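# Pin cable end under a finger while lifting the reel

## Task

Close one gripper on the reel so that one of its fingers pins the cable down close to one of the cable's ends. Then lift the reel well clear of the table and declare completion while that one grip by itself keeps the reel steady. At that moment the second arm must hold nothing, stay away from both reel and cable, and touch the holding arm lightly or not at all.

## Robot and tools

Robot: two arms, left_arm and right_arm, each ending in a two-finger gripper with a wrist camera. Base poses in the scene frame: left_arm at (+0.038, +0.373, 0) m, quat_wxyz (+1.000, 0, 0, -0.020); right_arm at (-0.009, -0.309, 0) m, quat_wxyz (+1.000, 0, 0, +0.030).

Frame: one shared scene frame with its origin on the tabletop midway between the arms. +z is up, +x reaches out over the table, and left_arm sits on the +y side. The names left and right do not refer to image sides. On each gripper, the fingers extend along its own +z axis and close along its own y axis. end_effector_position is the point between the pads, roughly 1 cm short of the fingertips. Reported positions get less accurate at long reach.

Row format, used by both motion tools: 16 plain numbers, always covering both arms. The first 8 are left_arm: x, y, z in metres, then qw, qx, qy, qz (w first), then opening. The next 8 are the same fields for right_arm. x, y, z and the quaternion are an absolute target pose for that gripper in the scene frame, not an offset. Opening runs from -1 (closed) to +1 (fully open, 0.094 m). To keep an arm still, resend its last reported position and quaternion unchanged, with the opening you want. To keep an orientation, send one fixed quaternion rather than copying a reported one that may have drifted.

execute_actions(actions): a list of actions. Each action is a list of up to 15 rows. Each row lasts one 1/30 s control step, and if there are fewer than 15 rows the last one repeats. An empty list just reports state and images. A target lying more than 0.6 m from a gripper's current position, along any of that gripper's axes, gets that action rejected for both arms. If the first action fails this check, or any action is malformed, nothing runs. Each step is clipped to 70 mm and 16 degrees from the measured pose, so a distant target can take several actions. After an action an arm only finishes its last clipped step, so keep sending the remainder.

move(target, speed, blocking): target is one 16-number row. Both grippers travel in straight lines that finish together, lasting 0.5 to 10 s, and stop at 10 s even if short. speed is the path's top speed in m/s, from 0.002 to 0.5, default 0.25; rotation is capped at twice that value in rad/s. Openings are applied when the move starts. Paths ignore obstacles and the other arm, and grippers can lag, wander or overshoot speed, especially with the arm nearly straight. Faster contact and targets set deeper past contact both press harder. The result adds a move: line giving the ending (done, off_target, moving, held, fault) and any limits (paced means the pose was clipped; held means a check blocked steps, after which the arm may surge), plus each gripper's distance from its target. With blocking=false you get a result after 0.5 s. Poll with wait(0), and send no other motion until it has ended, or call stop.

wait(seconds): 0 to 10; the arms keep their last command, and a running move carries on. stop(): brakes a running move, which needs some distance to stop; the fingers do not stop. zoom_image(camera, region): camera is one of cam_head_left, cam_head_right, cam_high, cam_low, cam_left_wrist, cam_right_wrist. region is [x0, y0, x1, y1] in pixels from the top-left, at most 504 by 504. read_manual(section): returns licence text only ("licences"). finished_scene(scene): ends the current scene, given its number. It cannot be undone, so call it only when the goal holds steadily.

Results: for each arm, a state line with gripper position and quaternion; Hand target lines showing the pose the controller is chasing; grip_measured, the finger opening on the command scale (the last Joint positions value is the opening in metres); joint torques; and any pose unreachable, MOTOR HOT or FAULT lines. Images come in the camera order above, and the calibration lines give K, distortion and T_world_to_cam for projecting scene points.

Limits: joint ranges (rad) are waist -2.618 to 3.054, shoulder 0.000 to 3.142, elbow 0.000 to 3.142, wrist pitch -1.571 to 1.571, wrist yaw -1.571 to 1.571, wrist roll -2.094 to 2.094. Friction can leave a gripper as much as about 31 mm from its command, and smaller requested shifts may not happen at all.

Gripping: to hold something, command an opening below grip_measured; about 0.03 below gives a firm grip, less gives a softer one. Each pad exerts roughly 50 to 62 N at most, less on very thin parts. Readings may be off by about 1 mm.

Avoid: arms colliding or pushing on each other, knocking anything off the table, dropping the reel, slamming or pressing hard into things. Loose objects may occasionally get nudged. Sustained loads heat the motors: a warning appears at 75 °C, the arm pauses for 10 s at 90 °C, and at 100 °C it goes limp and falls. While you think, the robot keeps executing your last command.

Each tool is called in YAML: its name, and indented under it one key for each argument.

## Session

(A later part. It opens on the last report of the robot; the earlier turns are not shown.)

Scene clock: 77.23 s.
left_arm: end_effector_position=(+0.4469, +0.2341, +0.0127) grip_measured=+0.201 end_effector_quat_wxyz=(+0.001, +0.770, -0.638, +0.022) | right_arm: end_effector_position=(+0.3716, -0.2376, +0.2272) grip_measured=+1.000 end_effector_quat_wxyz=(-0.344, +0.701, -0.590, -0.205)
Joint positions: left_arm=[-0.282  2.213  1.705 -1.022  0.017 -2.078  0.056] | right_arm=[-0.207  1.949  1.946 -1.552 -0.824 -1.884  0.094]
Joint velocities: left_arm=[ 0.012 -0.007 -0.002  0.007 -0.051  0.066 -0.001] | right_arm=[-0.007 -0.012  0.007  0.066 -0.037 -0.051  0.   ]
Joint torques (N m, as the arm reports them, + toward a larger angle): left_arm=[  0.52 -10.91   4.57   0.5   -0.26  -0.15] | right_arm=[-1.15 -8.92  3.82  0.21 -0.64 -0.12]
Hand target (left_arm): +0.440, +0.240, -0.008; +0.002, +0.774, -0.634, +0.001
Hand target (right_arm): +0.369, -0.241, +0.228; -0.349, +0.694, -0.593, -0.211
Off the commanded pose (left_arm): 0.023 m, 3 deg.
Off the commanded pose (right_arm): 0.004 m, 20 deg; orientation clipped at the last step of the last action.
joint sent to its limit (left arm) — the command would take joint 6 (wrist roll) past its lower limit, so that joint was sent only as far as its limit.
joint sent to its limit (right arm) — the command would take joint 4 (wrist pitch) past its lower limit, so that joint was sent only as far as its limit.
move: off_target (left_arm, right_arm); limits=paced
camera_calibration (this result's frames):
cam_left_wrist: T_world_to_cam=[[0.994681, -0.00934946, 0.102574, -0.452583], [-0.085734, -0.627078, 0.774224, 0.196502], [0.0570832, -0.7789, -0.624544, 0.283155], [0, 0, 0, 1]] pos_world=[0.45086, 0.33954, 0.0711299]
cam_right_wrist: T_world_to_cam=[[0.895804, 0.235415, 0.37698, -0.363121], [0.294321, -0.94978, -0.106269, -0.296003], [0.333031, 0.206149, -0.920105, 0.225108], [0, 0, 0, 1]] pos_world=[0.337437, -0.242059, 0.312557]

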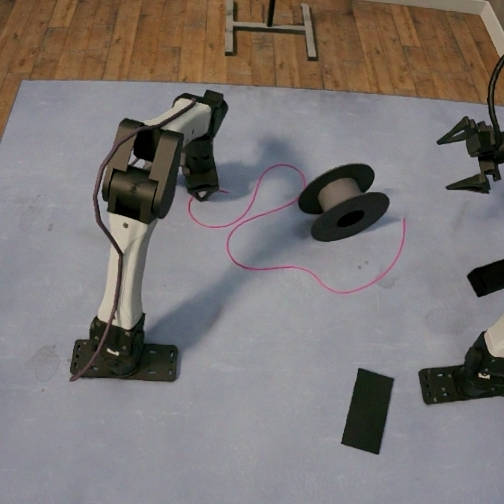

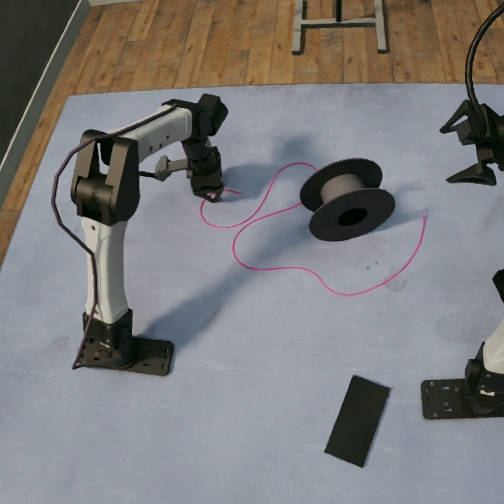

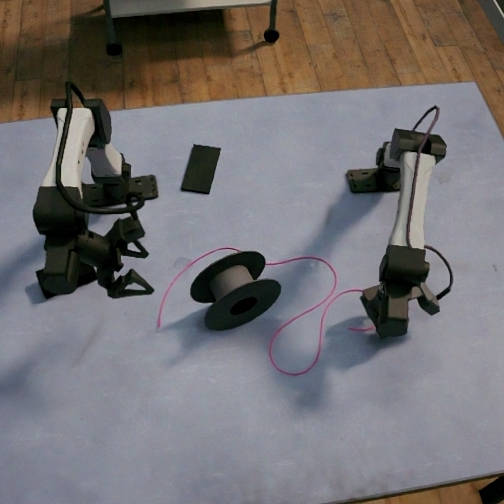

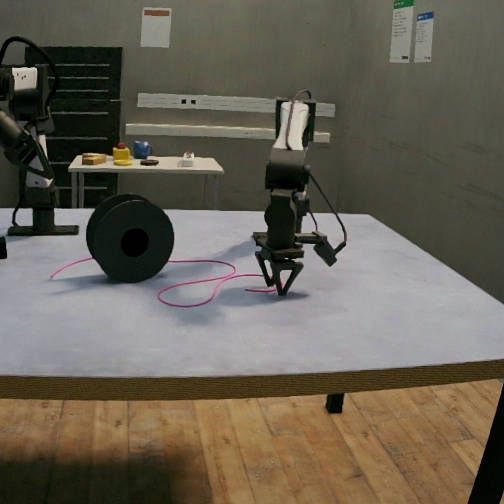

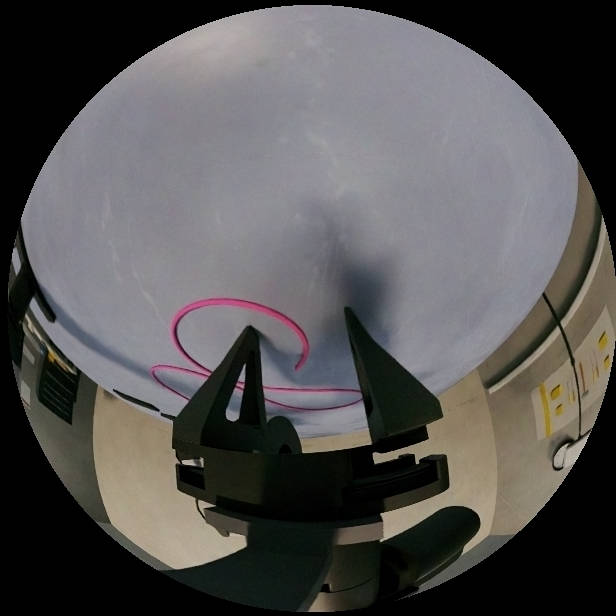

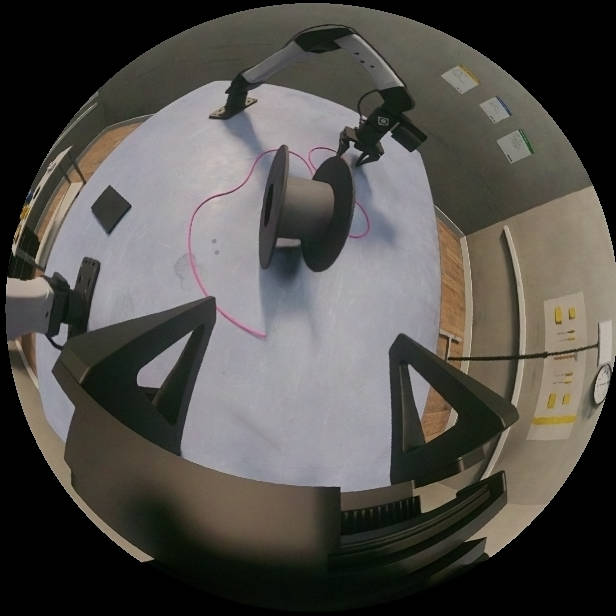

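move:
  target: [0.44,0.24,-0.008,0,0.777,-0.629,0,-1,0.372,-0.238,0.227,-0.344,0.701,-0.59,-0.205,1]

move:
  target: [0.4,0.18,0.17,0.1,0.26,0.96,0,-1,0.372,-0.238,0.227,-0.344,0.701,-0.59,-0.205,1]
  speed: 0.35

move:
  target: [0.29,-0.02,0.26,0.506,0.395,0.713,-0.28,-1,0.372,-0.238,0.227,-0.344,0.701,-0.59,-0.205,1]

Scene clock: 91.33 s.
left_arm: end_effector_position=(+0.4460, +0.2342, +0.0127) grip_measured=-0.975 end_effector_quat_wxyz=(+0.002, +0.770, -0.638, +0.021) | right_arm: end_effector_position=(+0.3716, -0.2373, +0.2275) grip_measured=+1.000 end_effector_quat_wxyz=(-0.345, +0.701, -0.589, -0.206)
Joint positions: left_arm=[-0.282  2.213  1.705 -1.025  0.018 -2.078  0.001] | right_arm=[-0.207  1.949  1.946 -1.552 -0.827 -1.885  0.094]
Joint velocities: left_arm=[-0.012 -0.012  0.002 -0.007  0.037  0.007  0.   ] | right_arm=[ 0.012 -0.007 -0.002  0.037 -0.081 -0.037  0.   ]
Joint torques (N m, as the arm reports them, + toward a larger angle): left_arm=[  0.41 -10.91   4.53   0.51  -0.29  -0.17] | right_arm=[ 0.01 -8.19  5.4   0.27 -0.43 -0.05]
Hand target (left_arm): +0.439, +0.240, -0.008; +0.003, +0.774, -0.634, +0.001
Hand target (right_arm): +0.372, -0.238, +0.227; -0.344, +0.701, -0.590, -0.205
Off the commanded pose (left_arm): 0.022 m, 3 deg.
Off the commanded pose (right_arm): 0.001 m, 0 deg.
joint sent to its limit (left arm) — the command would take joint 6 (wrist roll) past its lower limit, so that joint was sent only as far as its limit.
move: off_target (left_arm)
camera_calibration (this result's frames):
cam_left_wrist: T_world_to_cam=[[0.995034, -0.00941582, 0.09909, -0.451839], [-0.0830442, -0.627354, 0.774294, 0.195407], [0.0548739, -0.778677, -0.62502, 0.284233], [0, 0, 0, 1]] pos_world=[0.450225, 0.339661, 0.0711223]
cam_right_wrist: T_world_to_cam=[[0.895436, 0.234793, 0.378241, -0.36361], [0.294924, -0.949293, -0.108919, -0.295134], [0.333488, 0.209082, -0.919277, 0.22564], [0, 0, 0, 1]] pos_world=[0.337384, -0.241973, 0.312813]

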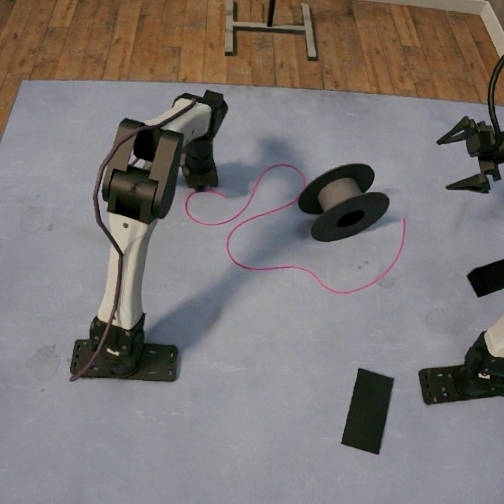

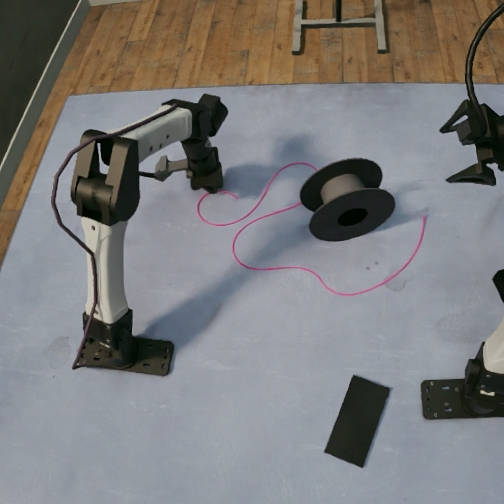

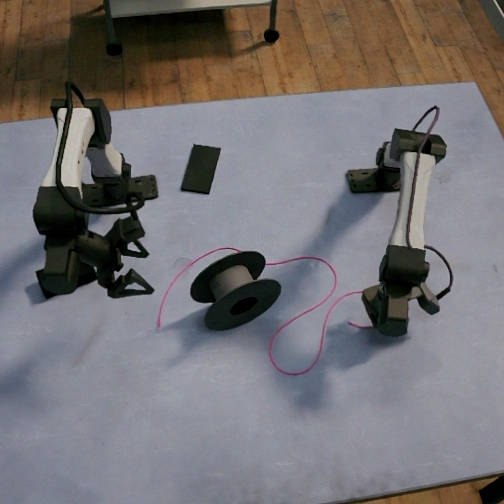

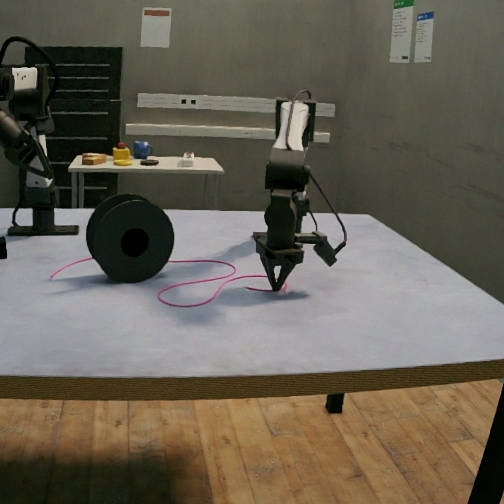

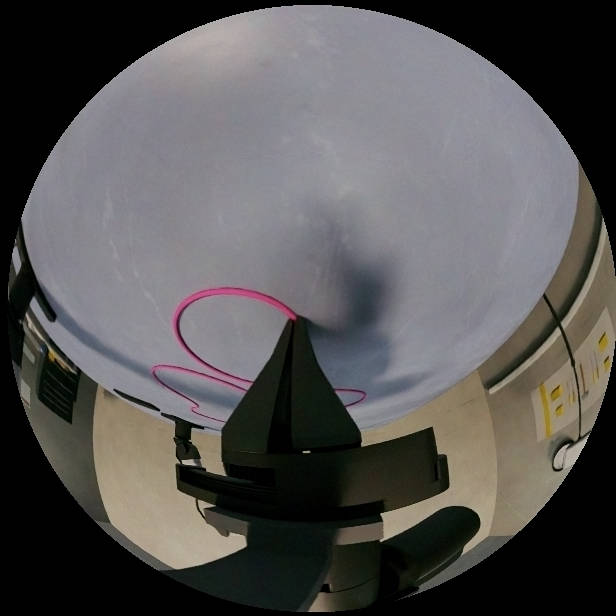

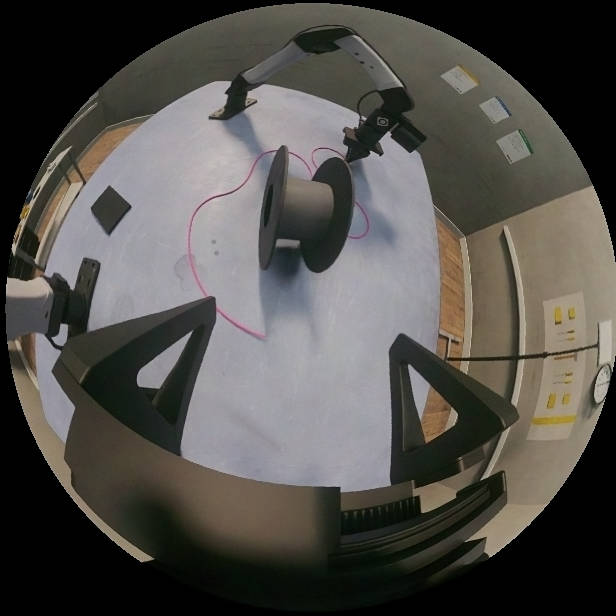

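Scene clock: 95.27 s.
left_arm: end_effector_position=(+0.4008, +0.1835, +0.1638) grip_measured=-0.975 end_effector_quat_wxyz=(+0.094, +0.252, +0.963, +0.005) | right_arm: end_effector_position=(+0.3716, -0.2373, +0.2275) grip_measured=+1.000 end_effector_quat_wxyz=(-0.345, +0.701, -0.589, -0.206)
Joint positions: left_arm=[-0.466  1.946  1.891 -1.335 -0.057  0.011  0.001] | right_arm=[-0.207  1.949  1.946 -1.552 -0.827 -1.885  0.094]
Joint velocities: left_arm=[-0.002 -0.017 -0.017  0.022 -0.007 -0.022 -0.001] | right_arm=[-0.002 -0.002  0.007  0.022 -0.037 -0.022  0.   ]
Joint torques (N m, as the arm reports them, + toward a larger angle): left_arm=[ -0.29 -12.17   9.22   0.61   0.07   0.04] | right_arm=[-0.01 -8.19  5.42  0.26 -0.44 -0.05]
Hand target (left_arm): +0.398, +0.179, +0.171; +0.099, +0.261, +0.960, -0.001
Hand target (right_arm): +0.372, -0.238, +0.227; -0.344, +0.701, -0.590, -0.205
Off the commanded pose (left_arm): 0.007 m, 1 deg.
Off the commanded pose (right_arm): 0.001 m, 0 deg.
move: done
camera_calibration (this result's frames):
cam_left_wrist: T_world_to_cam=[[-0.65411, -0.756011, -0.0242437, 0.395863], [-0.589638, 0.489562, 0.642383, 0.0624817], [-0.47378, 0.434484, -0.766, 0.354063], [0, 0, 0, 1]] pos_world=[0.463528, 0.114854, 0.240672]
cam_right_wrist: T_world_to_cam=[[0.895436, 0.234793, 0.378241, -0.36361], [0.294924, -0.949293, -0.108919, -0.295134], [0.333488, 0.209082, -0.919277, 0.22564], [0, 0, 0, 1]] pos_world=[0.337384, -0.241973, 0.312813]

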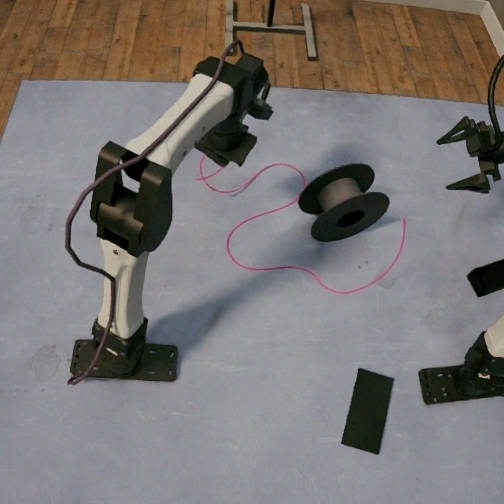

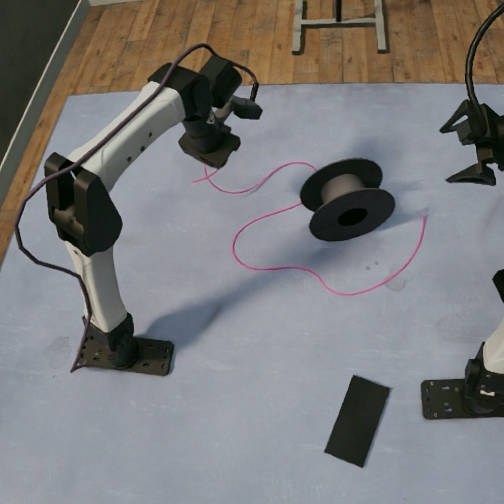

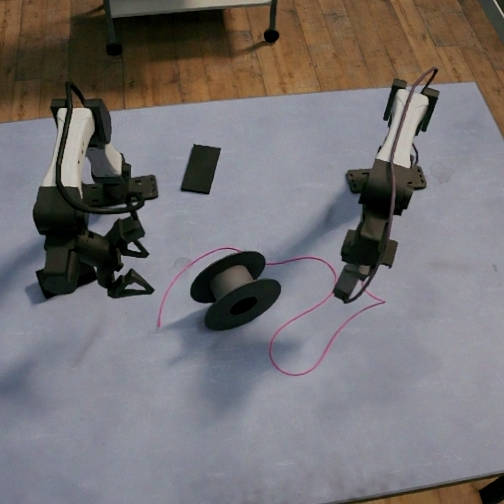

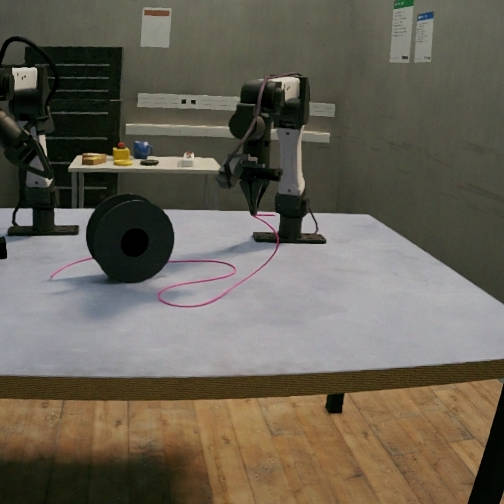

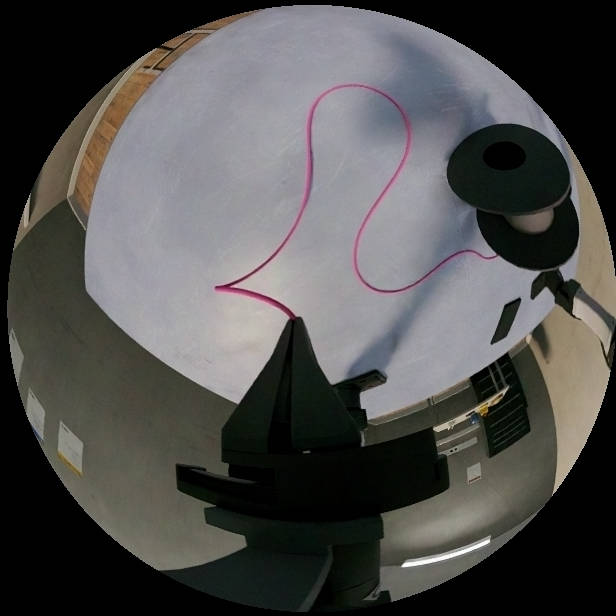

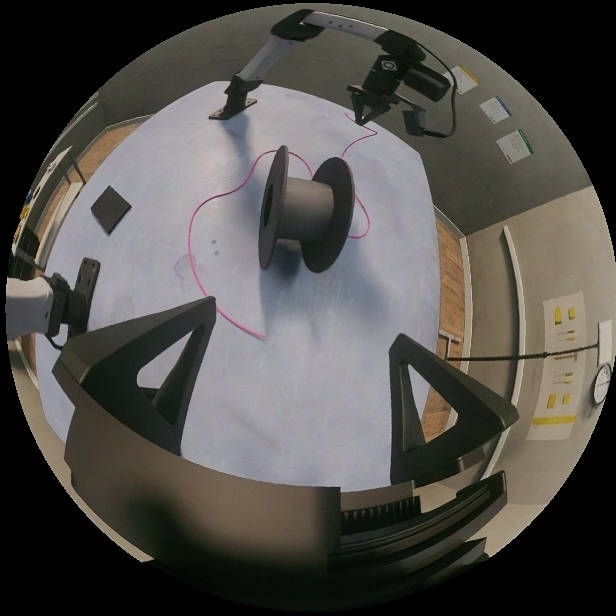

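Scene clock: 98.30 s.
left_arm: end_effector_position=(+0.2867, -0.0211, +0.2744) grip_measured=-0.975 end_effector_quat_wxyz=(+0.508, +0.393, +0.710, -0.288) | right_arm: end_effector_position=(+0.3716, -0.2373, +0.2275) grip_measured=+1.000 end_effector_quat_wxyz=(-0.345, +0.701, -0.589, -0.206)
Joint positions: left_arm=[-0.962  1.425  1.097  0.004  0.019 -0.003  0.001] | right_arm=[-0.207  1.949  1.946 -1.552 -0.827 -1.885  0.094]
Joint velocities: left_arm=[-0.002 -0.007 -0.012  0.095 -0.037 -0.022  0.   ] | right_arm=[-0.007  0.012 -0.012  0.007 -0.051 -0.037  0.   ]
Joint torques (N m, as the arm reports them, + toward a larger angle): left_arm=[-0.25 -7.81  7.58  2.02 -0.12  0.05] | right_arm=[-0.04 -8.2   5.42  0.26 -0.44 -0.03]
Hand target (left_arm): +0.284, -0.019, +0.266; +0.505, +0.398, +0.713, -0.280
Hand target (right_arm): +0.372, -0.238, +0.227; -0.344, +0.701, -0.590, -0.205
Off the commanded pose (left_arm): 0.015 m, 1 deg.
Off the commanded pose (right_arm): 0.001 m, 0 deg.
move: off_target (left_arm)
camera_calibration (this result's frames):
cam_left_wrist: T_world_to_cam=[[-0.90074, -0.405521, -0.155629, 0.283413], [-0.331963, 0.873763, -0.355441, 0.232448], [0.280122, -0.268496, -0.921651, 0.285366], [0, 0, 0, 1]] pos_world=[0.252508, -0.0115548, 0.389737]
cam_right_wrist: T_world_to_cam=[[0.895436, 0.234793, 0.378241, -0.36361], [0.294924, -0.949293, -0.108919, -0.295134], [0.333488, 0.209082, -0.919277, 0.22564], [0, 0, 0, 1]] pos_world=[0.337384, -0.241973, 0.312813]

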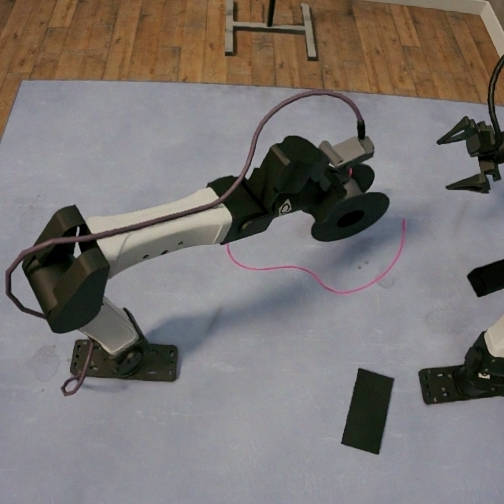

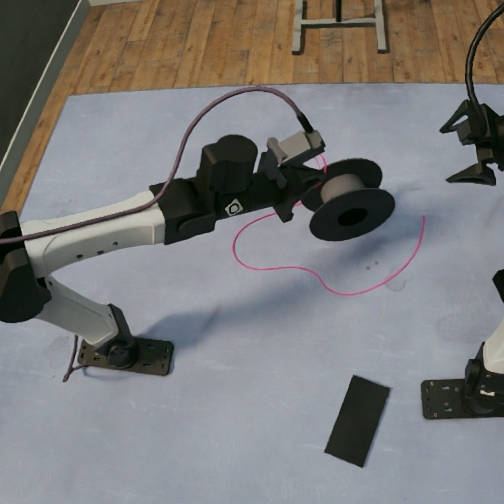

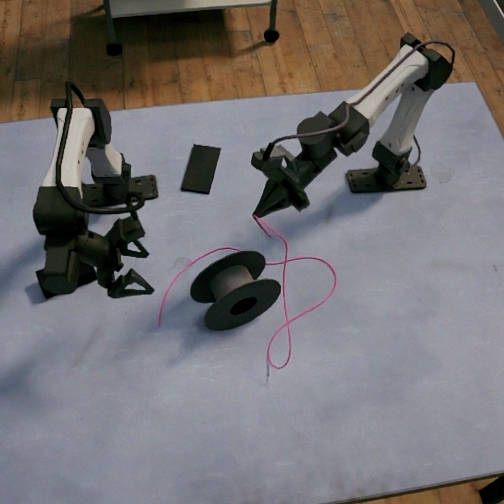

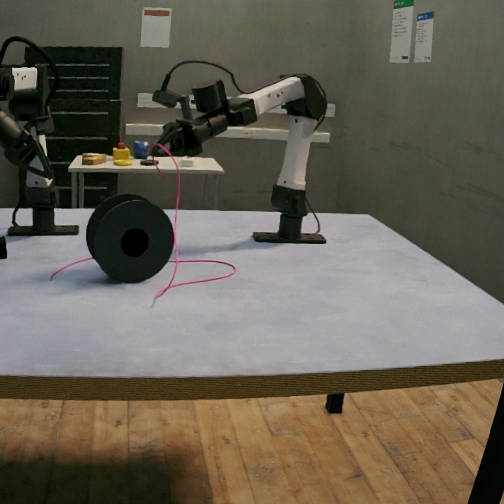

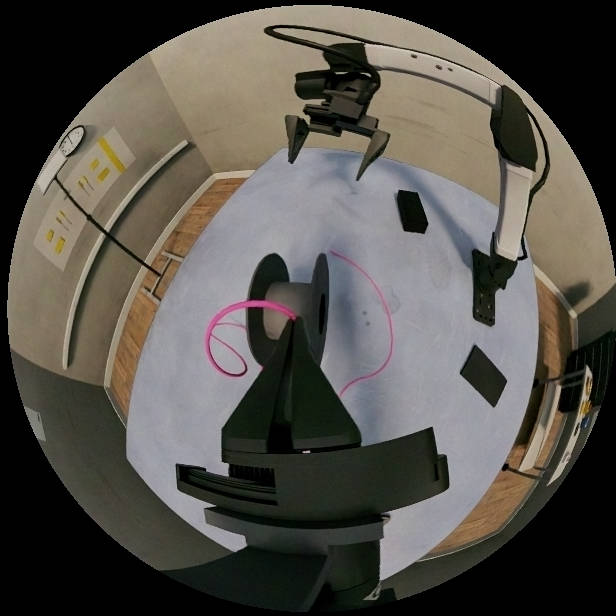

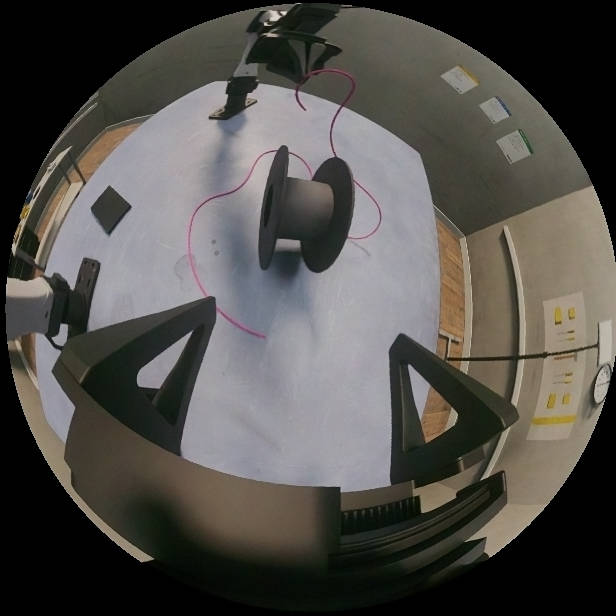

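move:
  target: [0.3,-0.07,0.25,0.506,0.395,0.713,-0.28,-1,0.372,-0.27,0.227,-0.098,0.079,-0.912,-0.39,1]
  speed: 0.4

move:
  target: [0.31,-0.11,0.2,0.506,0.395,0.713,-0.28,-1,0.37,-0.23,0.21,0.339,-0.531,-0.728,-0.25,1]
  speed: 0.4

Scene clock: 114.77 s.
left_arm: end_effector_position=(+0.2991, -0.0649, +0.2516) grip_measured=-0.975 end_effector_quat_wxyz=(+0.507, +0.398, +0.711, -0.281) | right_arm: end_effector_position=(+0.3759, -0.2668, +0.2275) grip_measured=+1.000 end_effector_quat_wxyz=(+0.128, -0.079, +0.912, +0.381)
Joint positions: left_arm=[-1.003  1.606  1.186  0.086 -0.025 -0.005  0.001] | right_arm=[-0.284  1.949  1.946 -1.552 -0.827 -0.391  0.094]
Joint velocities: left_arm=[-0.007  0.002 -0.002 -0.037 -0.022  0.022 -0.001] | right_arm=[-0.002 -0.007 -0.007  0.051  0.037  0.022  0.   ]
Joint torques (N m, as the arm reports them, + toward a larger angle): left_arm=[-0.39 -7.22 10.68  2.05 -0.17 -0.19] | right_arm=[-0.94 -9.09  3.96  0.3  -0.49  0.  ]
Hand target (left_arm): +0.299, -0.070, +0.249; +0.506, +0.395, +0.714, -0.281
Hand target (right_arm): +0.372, -0.270, +0.227; +0.124, -0.067, +0.913, +0.384
Off the commanded pose (left_arm): 0.005 m, 0 deg.
Off the commanded pose (right_arm): 0.005 m, 4 deg.
joint sent to its limit (right arm) — the command would take joint 4 (wrist pitch) past its lower limit, so that joint was sent only as far as its limit.
move: off_target (right_arm)
camera_calibration (this result's frames):
cam_left_wrist: T_world_to_cam=[[-0.899382, -0.404286, -0.166328, 0.275661], [-0.331367, 0.878621, -0.343834, 0.26388], [0.285146, -0.254122, -0.924183, 0.249206], [0, 0, 0, 1]] pos_world=[0.264306, -0.0570758, 0.366893]
cam_right_wrist: T_world_to_cam=[[0.454436, -0.654375, -0.604385, -0.208504], [-0.808155, -0.588243, 0.0292483, 0.155162], [-0.374665, 0.475145, -0.796155, 0.539542], [0, 0, 0, 1]] pos_world=[0.422294, -0.301528, 0.299005]

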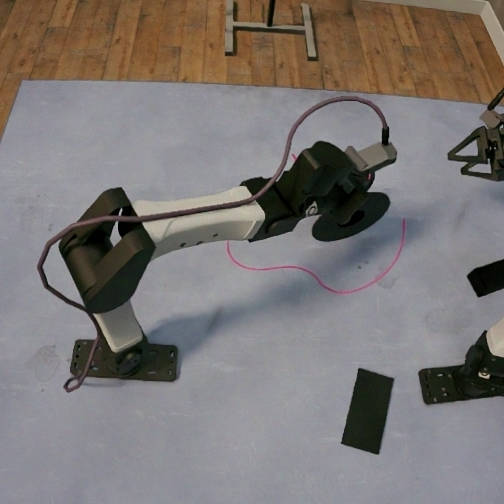

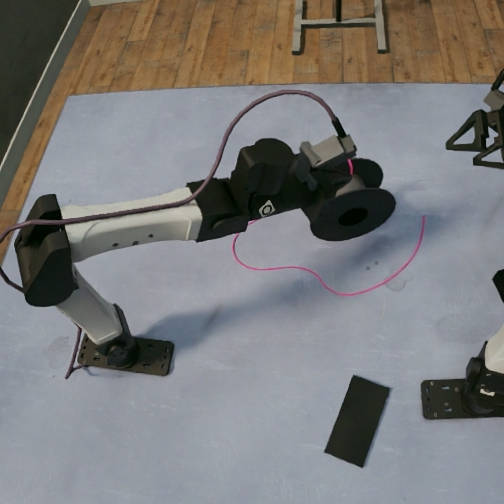

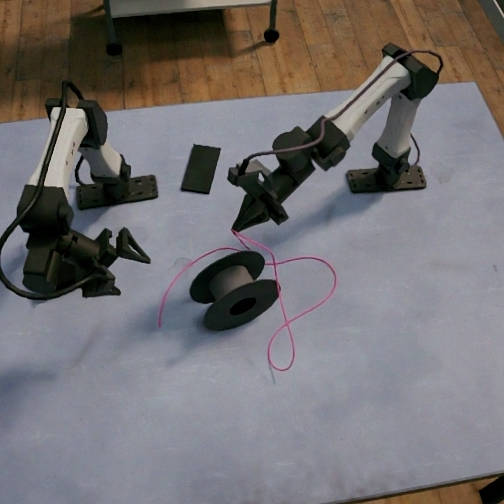

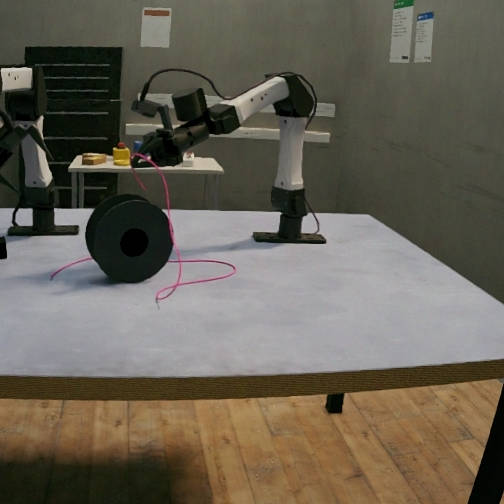

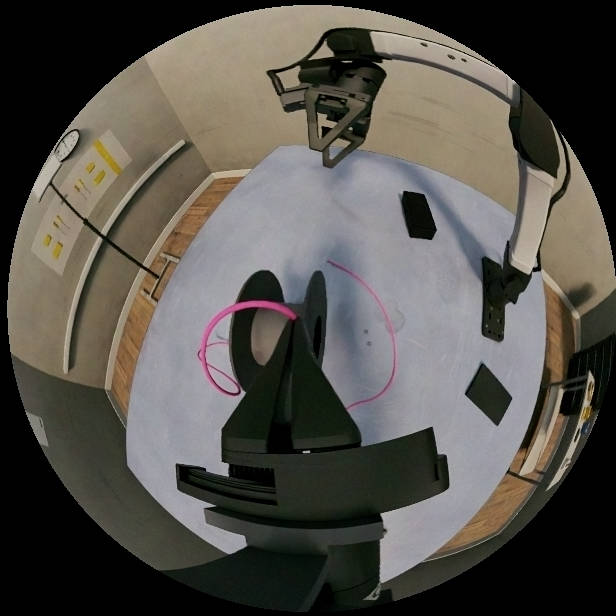

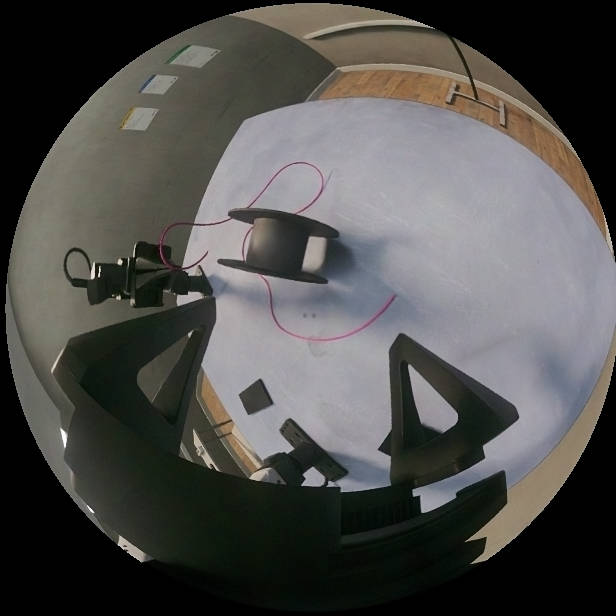

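Scene clock: 117.63 s.
left_arm: end_effector_position=(+0.3099, -0.1048, +0.2031) grip_measured=-0.975 end_effector_quat_wxyz=(+0.508, +0.397, +0.711, -0.281) | right_arm: end_effector_position=(+0.3737, -0.2334, +0.2174) grip_measured=+1.000 end_effector_quat_wxyz=(-0.212, +0.576, +0.712, +0.340)
Joint positions: left_arm=[-1.031  1.803  1.209  0.262 -0.052 -0.014  0.001] | right_arm=[-0.195  1.978  1.946 -1.552 -0.825  1.219  0.094]
Joint velocities: left_arm=[ 0.007  0.012  0.002 -0.051 -0.007 -0.007 -0.001] | right_arm=[ 0.007 -0.002 -0.002  0.037 -0.037  0.037  0.   ]
Joint torques (N m, as the arm reports them, + toward a larger angle): left_arm=[-0.36 -9.2  10.58  2.02 -0.18 -0.17] | right_arm=[ 0.57 -7.91  3.41  0.22 -0.54 -0.02]
Hand target (left_arm): +0.310, -0.110, +0.199; +0.506, +0.395, +0.714, -0.280
Hand target (right_arm): +0.370, -0.229, +0.209; -0.233, +0.582, +0.704, +0.334
Off the commanded pose (left_arm): 0.006 m, 0 deg.
Off the commanded pose (right_arm): 0.009 m, 19 deg; orientation clipped at the last step of the last action.
joint sent to its limit (right arm) — the command would take joint 4 (wrist pitch) past its lower limit, so that joint was sent only as far as its limit.
move: off_target (right_arm); limits=paced
camera_calibration (this result's frames):
cam_left_wrist: T_world_to_cam=[[-0.898858, -0.405233, -0.166855, 0.261021], [-0.331516, 0.877761, -0.345881, 0.2862], [0.286621, -0.255583, -0.923323, 0.190302], [0, 0, 0, 1]] pos_world=[0.274956, -0.0968026, 0.318254]
cam_right_wrist: T_world_to_cam=[[-0.882726, -0.23911, -0.4045, 0.36145], [-0.435113, 0.0909438, 0.895771, 0.00401122], [-0.177401, 0.966724, -0.184319, 0.422877], [0, 0, 0, 1]] pos_world=[0.395826, -0.322743, 0.220558]

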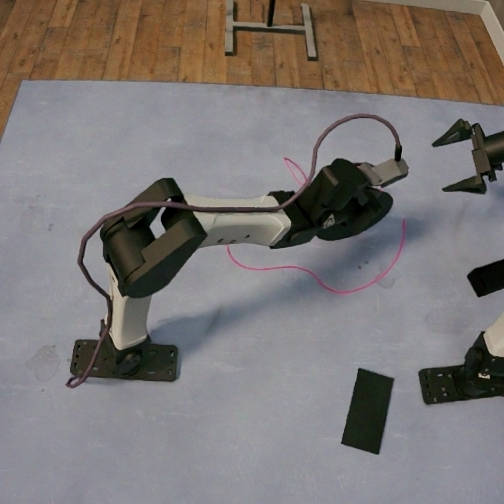

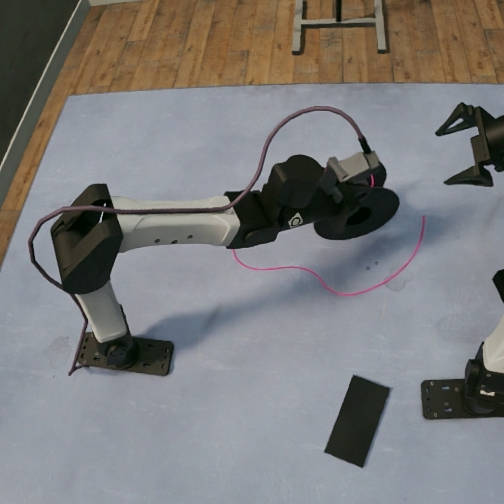

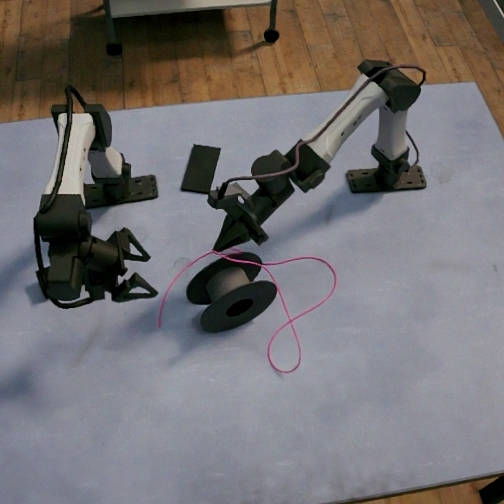

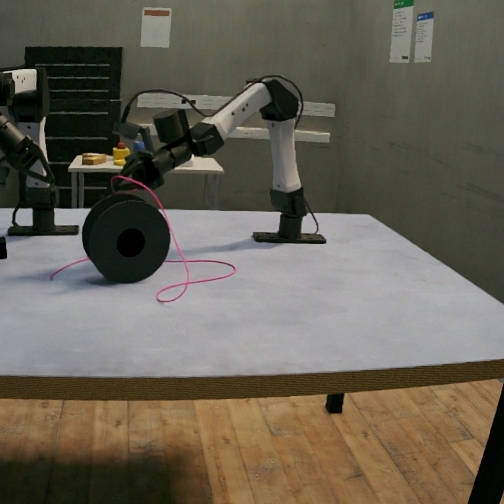

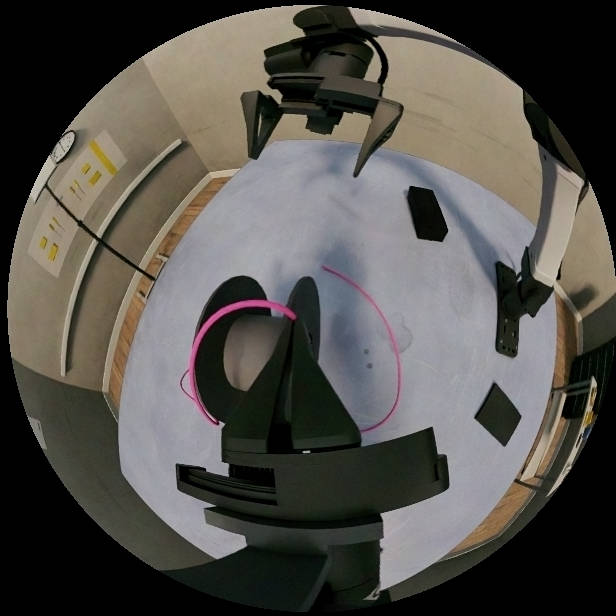

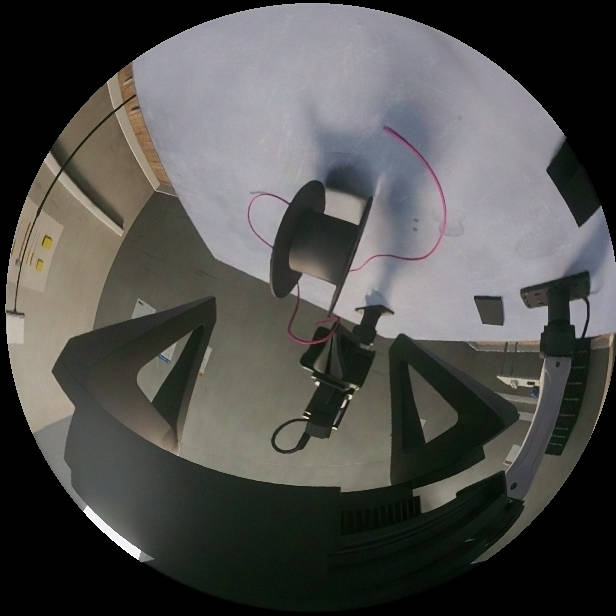

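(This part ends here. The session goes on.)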